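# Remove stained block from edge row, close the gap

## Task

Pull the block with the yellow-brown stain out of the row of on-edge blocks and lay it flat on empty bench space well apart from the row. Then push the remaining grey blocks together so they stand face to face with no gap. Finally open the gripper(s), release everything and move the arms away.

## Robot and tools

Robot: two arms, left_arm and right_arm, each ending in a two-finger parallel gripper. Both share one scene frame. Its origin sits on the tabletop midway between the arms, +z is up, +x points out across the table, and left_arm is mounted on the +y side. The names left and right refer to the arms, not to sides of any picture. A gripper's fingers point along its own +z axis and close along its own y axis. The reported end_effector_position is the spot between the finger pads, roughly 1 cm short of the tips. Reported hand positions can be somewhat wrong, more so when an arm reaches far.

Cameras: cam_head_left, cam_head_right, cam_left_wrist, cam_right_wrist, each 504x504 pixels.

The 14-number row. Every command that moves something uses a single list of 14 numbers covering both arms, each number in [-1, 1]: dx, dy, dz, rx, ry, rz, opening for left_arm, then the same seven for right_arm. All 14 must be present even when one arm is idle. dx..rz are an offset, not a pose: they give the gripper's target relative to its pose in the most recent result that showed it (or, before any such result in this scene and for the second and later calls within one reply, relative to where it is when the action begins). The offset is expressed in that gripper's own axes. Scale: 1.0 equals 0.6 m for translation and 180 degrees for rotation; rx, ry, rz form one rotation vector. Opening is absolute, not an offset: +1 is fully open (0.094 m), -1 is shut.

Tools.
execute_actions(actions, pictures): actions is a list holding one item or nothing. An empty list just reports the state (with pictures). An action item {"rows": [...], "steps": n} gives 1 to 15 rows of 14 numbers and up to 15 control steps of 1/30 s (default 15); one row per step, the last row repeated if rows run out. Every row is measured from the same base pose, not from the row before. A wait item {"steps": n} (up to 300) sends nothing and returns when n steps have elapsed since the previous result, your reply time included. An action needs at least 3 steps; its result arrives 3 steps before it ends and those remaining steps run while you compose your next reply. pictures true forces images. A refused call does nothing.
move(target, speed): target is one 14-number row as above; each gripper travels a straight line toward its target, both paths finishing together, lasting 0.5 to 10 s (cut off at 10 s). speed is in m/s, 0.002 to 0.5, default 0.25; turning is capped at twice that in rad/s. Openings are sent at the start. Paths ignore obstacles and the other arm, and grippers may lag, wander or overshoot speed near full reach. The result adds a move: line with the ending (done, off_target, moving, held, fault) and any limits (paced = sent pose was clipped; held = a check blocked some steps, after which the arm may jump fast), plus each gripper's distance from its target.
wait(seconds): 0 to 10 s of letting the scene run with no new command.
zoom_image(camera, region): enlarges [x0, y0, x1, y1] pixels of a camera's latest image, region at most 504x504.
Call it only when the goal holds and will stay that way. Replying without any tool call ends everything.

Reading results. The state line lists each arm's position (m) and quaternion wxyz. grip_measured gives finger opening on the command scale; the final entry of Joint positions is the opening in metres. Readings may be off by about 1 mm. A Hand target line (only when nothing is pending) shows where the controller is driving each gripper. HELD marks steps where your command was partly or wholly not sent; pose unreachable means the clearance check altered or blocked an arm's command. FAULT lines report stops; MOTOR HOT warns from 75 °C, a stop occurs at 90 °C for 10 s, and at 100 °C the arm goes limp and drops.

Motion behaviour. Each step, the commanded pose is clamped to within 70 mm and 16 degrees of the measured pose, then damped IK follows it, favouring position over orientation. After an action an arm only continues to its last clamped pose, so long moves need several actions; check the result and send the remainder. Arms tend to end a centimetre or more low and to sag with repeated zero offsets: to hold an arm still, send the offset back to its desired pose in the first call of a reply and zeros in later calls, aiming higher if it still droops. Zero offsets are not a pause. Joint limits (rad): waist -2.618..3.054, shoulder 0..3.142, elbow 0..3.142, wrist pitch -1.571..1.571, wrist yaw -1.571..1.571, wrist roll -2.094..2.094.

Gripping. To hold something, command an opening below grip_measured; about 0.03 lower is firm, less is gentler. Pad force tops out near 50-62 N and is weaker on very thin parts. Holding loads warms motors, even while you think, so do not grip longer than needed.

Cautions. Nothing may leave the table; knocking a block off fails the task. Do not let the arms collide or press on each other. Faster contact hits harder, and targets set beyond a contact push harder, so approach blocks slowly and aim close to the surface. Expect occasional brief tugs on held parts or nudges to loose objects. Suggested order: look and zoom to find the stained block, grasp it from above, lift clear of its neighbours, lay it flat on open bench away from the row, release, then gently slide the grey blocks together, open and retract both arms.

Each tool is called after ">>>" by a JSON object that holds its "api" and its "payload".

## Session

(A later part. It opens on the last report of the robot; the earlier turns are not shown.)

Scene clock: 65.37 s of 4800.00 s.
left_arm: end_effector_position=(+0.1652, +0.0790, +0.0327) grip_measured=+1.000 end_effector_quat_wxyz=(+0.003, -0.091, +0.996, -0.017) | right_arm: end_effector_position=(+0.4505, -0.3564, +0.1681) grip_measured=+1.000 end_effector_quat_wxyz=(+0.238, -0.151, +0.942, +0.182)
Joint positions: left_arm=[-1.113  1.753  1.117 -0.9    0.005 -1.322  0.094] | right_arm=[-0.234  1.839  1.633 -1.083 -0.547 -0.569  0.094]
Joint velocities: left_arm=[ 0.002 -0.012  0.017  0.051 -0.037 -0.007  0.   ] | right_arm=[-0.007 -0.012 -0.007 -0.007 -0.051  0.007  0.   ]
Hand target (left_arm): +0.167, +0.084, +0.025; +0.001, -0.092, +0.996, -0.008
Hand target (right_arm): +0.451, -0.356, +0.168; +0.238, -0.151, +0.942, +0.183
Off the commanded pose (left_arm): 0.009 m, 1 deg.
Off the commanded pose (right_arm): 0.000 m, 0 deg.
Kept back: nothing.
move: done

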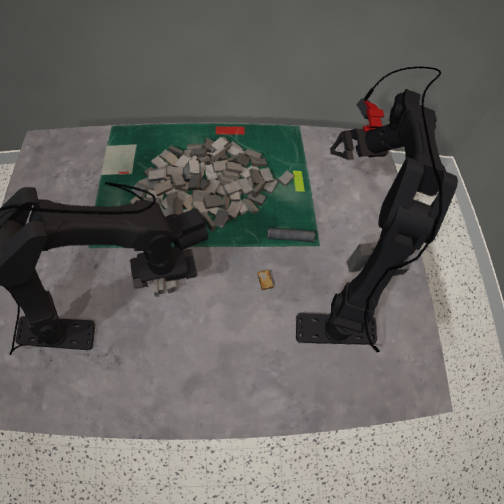

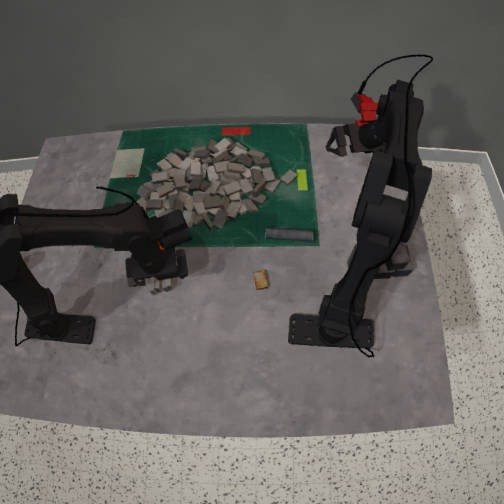

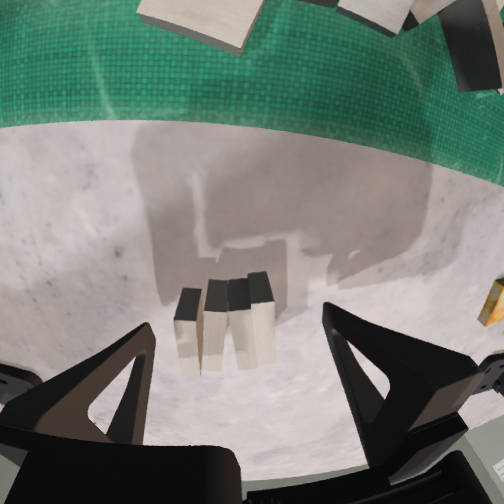

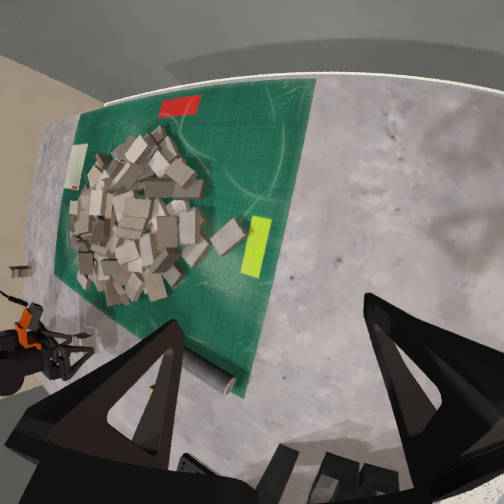

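>>> {"api": "move", "payload": {"target": [0,0,0.003,0,0,0,-0.3,0,0,0,0,0,0,1]}}

>>> {"api": "move", "payload": {"target": [0,0,0,0,0,0,0.6,0,0,0,0,0,0,1]}}

>>> {"api": "move", "payload": {"target": [0,0,-0.25,0,0,0,1,0,0,0,0,0,0,1], "speed": 0.15}}

Scene clock: 66.30 s of 4800.00 s.
left_arm: end_effector_position=(+0.1648, +0.0796, +0.0327) grip_measured=-0.104 end_effector_quat_wxyz=(+0.003, -0.091, +0.996, -0.016) | right_arm: end_effector_position=(+0.4505, -0.3567, +0.1680) grip_measured=+1.000 end_effector_quat_wxyz=(+0.238, -0.151, +0.942, +0.181)
Joint positions: left_arm=[-1.113  1.753  1.117 -0.903  0.006 -1.322  0.042] | right_arm=[-0.234  1.839  1.633 -1.083 -0.545 -0.569  0.094]
Joint velocities: left_arm=[-0.022  0.007  0.002 -0.007  0.037  0.037  0.001] | right_arm=[-0.012  0.002 -0.007  0.007 -0.037 -0.037  0.   ]
Hand target (left_arm): +0.165, +0.079, +0.031; +0.003, -0.091, +0.996, -0.017
Hand target (right_arm): +0.451, -0.356, +0.168; +0.238, -0.151, +0.942, +0.182
Off the commanded pose (left_arm): 0.002 m, 0 deg.
Off the commanded pose (right_arm): 0.000 m, 0 deg.
Kept back: nothing.
move: done

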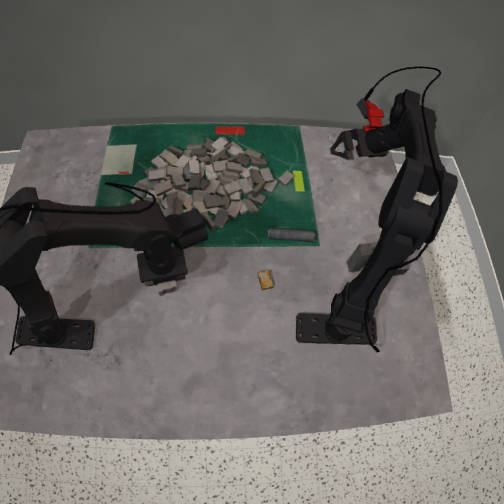

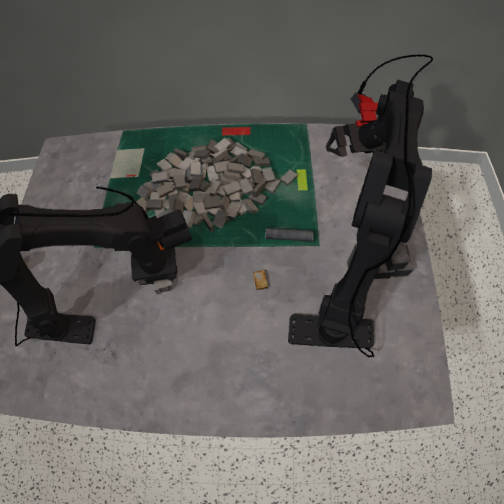

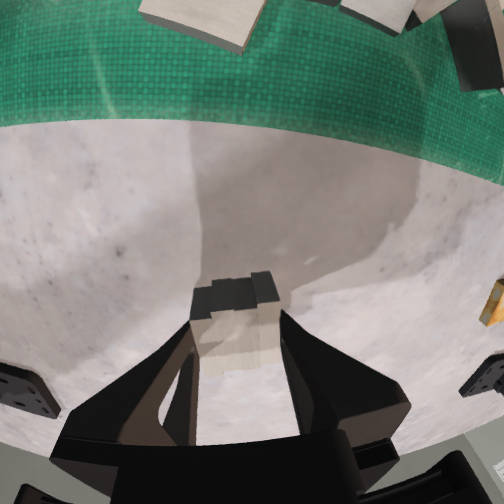

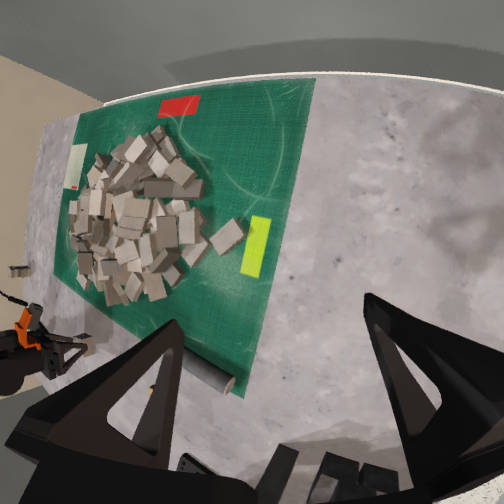

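Scene clock: 66.80 s of 4800.00 s.
left_arm: end_effector_position=(+0.1648, +0.0796, +0.0327) grip_measured=+0.597 end_effector_quat_wxyz=(+0.003, -0.091, +0.996, -0.016) | right_arm: end_effector_position=(+0.4504, -0.3569, +0.1678) grip_measured=+1.000 end_effector_quat_wxyz=(+0.237, -0.151, +0.942, +0.181)
Joint positions: left_arm=[-1.113  1.753  1.117 -0.903  0.006 -1.322  0.075] | right_arm=[-0.234  1.839  1.633 -1.083 -0.544 -0.569  0.094]
Joint velocities: left_arm=[ 0.007  0.007  0.007  0.037 -0.037  0.022  0.   ] | right_arm=[-0.002 -0.012 -0.022  0.037 -0.051  0.007  0.   ]
Hand target (left_arm): +0.165, +0.080, +0.033; +0.003, -0.091, +0.996, -0.016
Hand target (right_arm): +0.450, -0.357, +0.168; +0.238, -0.151, +0.942, +0.181
Off the commanded pose (left_arm): 0.000 m, 0 deg.
Off the commanded pose (right_arm): 0.000 m, 0 deg.
Kept back: nothing.
move: done

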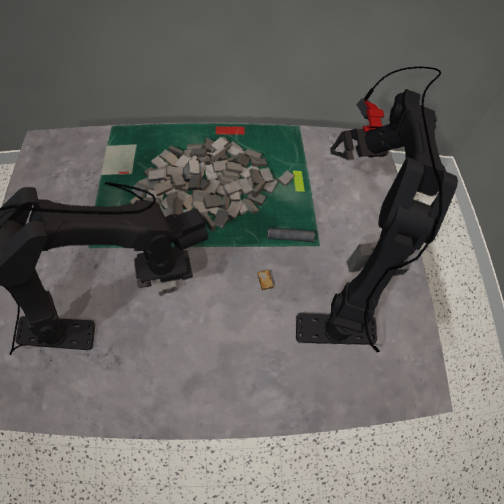

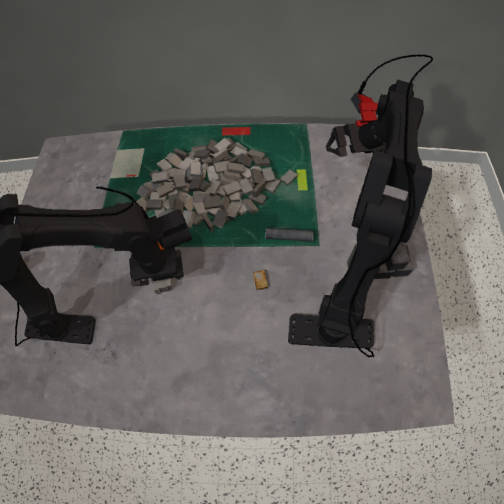

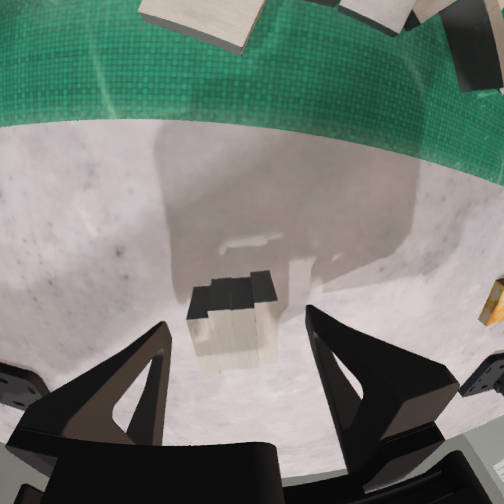

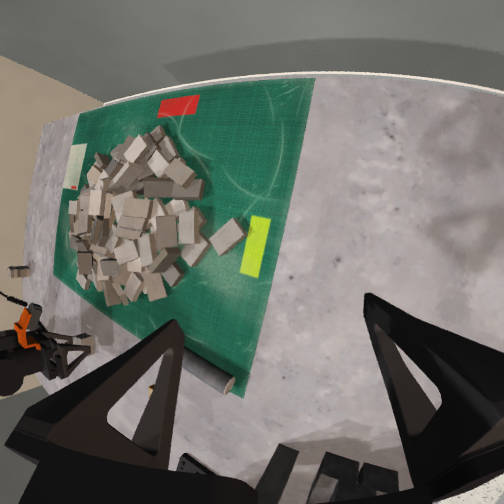

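Scene clock: 68.47 s of 4800.00 s.
left_arm: end_effector_position=(+0.1636, +0.0821, +0.1766) grip_measured=+1.000 end_effector_quat_wxyz=(+0.003, -0.091, +0.996, -0.016) | right_arm: end_effector_position=(+0.4504, -0.3571, +0.1677) grip_measured=+1.000 end_effector_quat_wxyz=(+0.237, -0.151, +0.943, +0.180)
Joint positions: left_arm=[-1.113  1.682  1.617 -1.474  0.006 -1.322  0.094] | right_arm=[-0.234  1.839  1.633 -1.083 -0.543 -0.569  0.094]
Joint velocities: left_arm=[ 0.017  0.027  0.007 -0.022  0.007 -0.037  0.   ] | right_arm=[-0.012  0.012 -0.027 -0.007 -0.007  0.022  0.   ]
Hand target (left_arm): +0.162, +0.083, +0.183; +0.003, -0.091, +0.996, -0.016
Hand target (right_arm): +0.450, -0.357, +0.168; +0.238, -0.151, +0.942, +0.181
Off the commanded pose (left_arm): 0.006 m, 0 deg.
Off the commanded pose (right_arm): 0.000 m, 0 deg.
Kept back: nothing.
move: done

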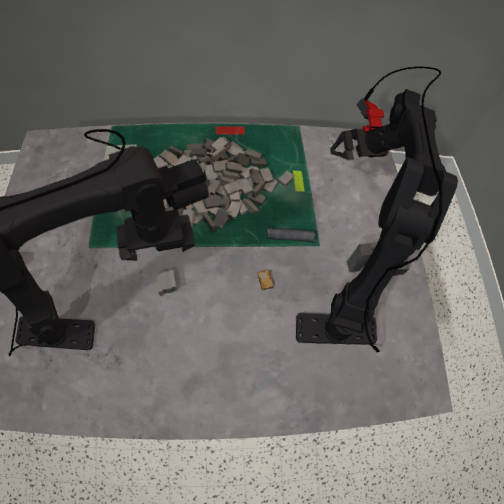

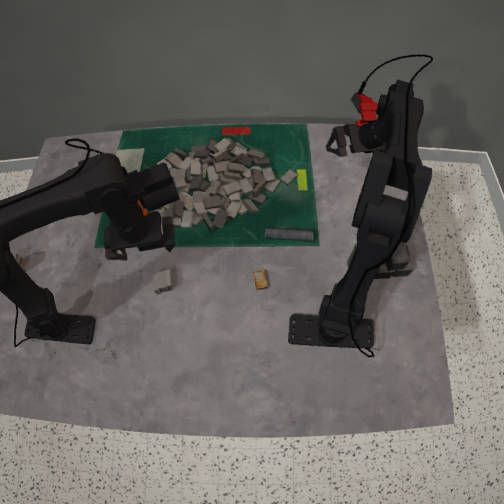

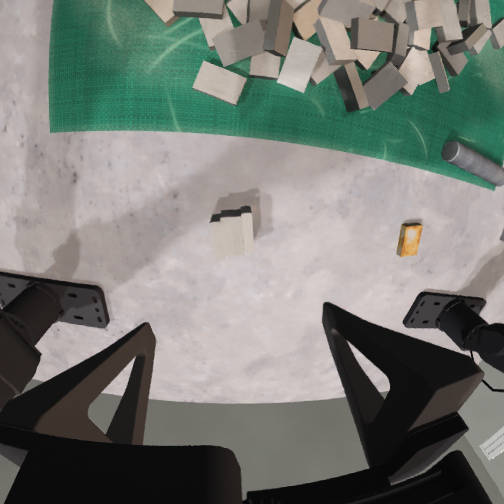

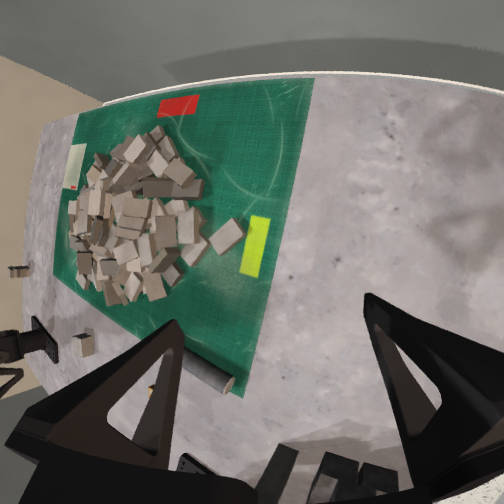

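Closed with a slight stagger; accept.

>>> {"api": "finished_scene", "payload": {"scene": 1}}

The scene is finished: the task was done.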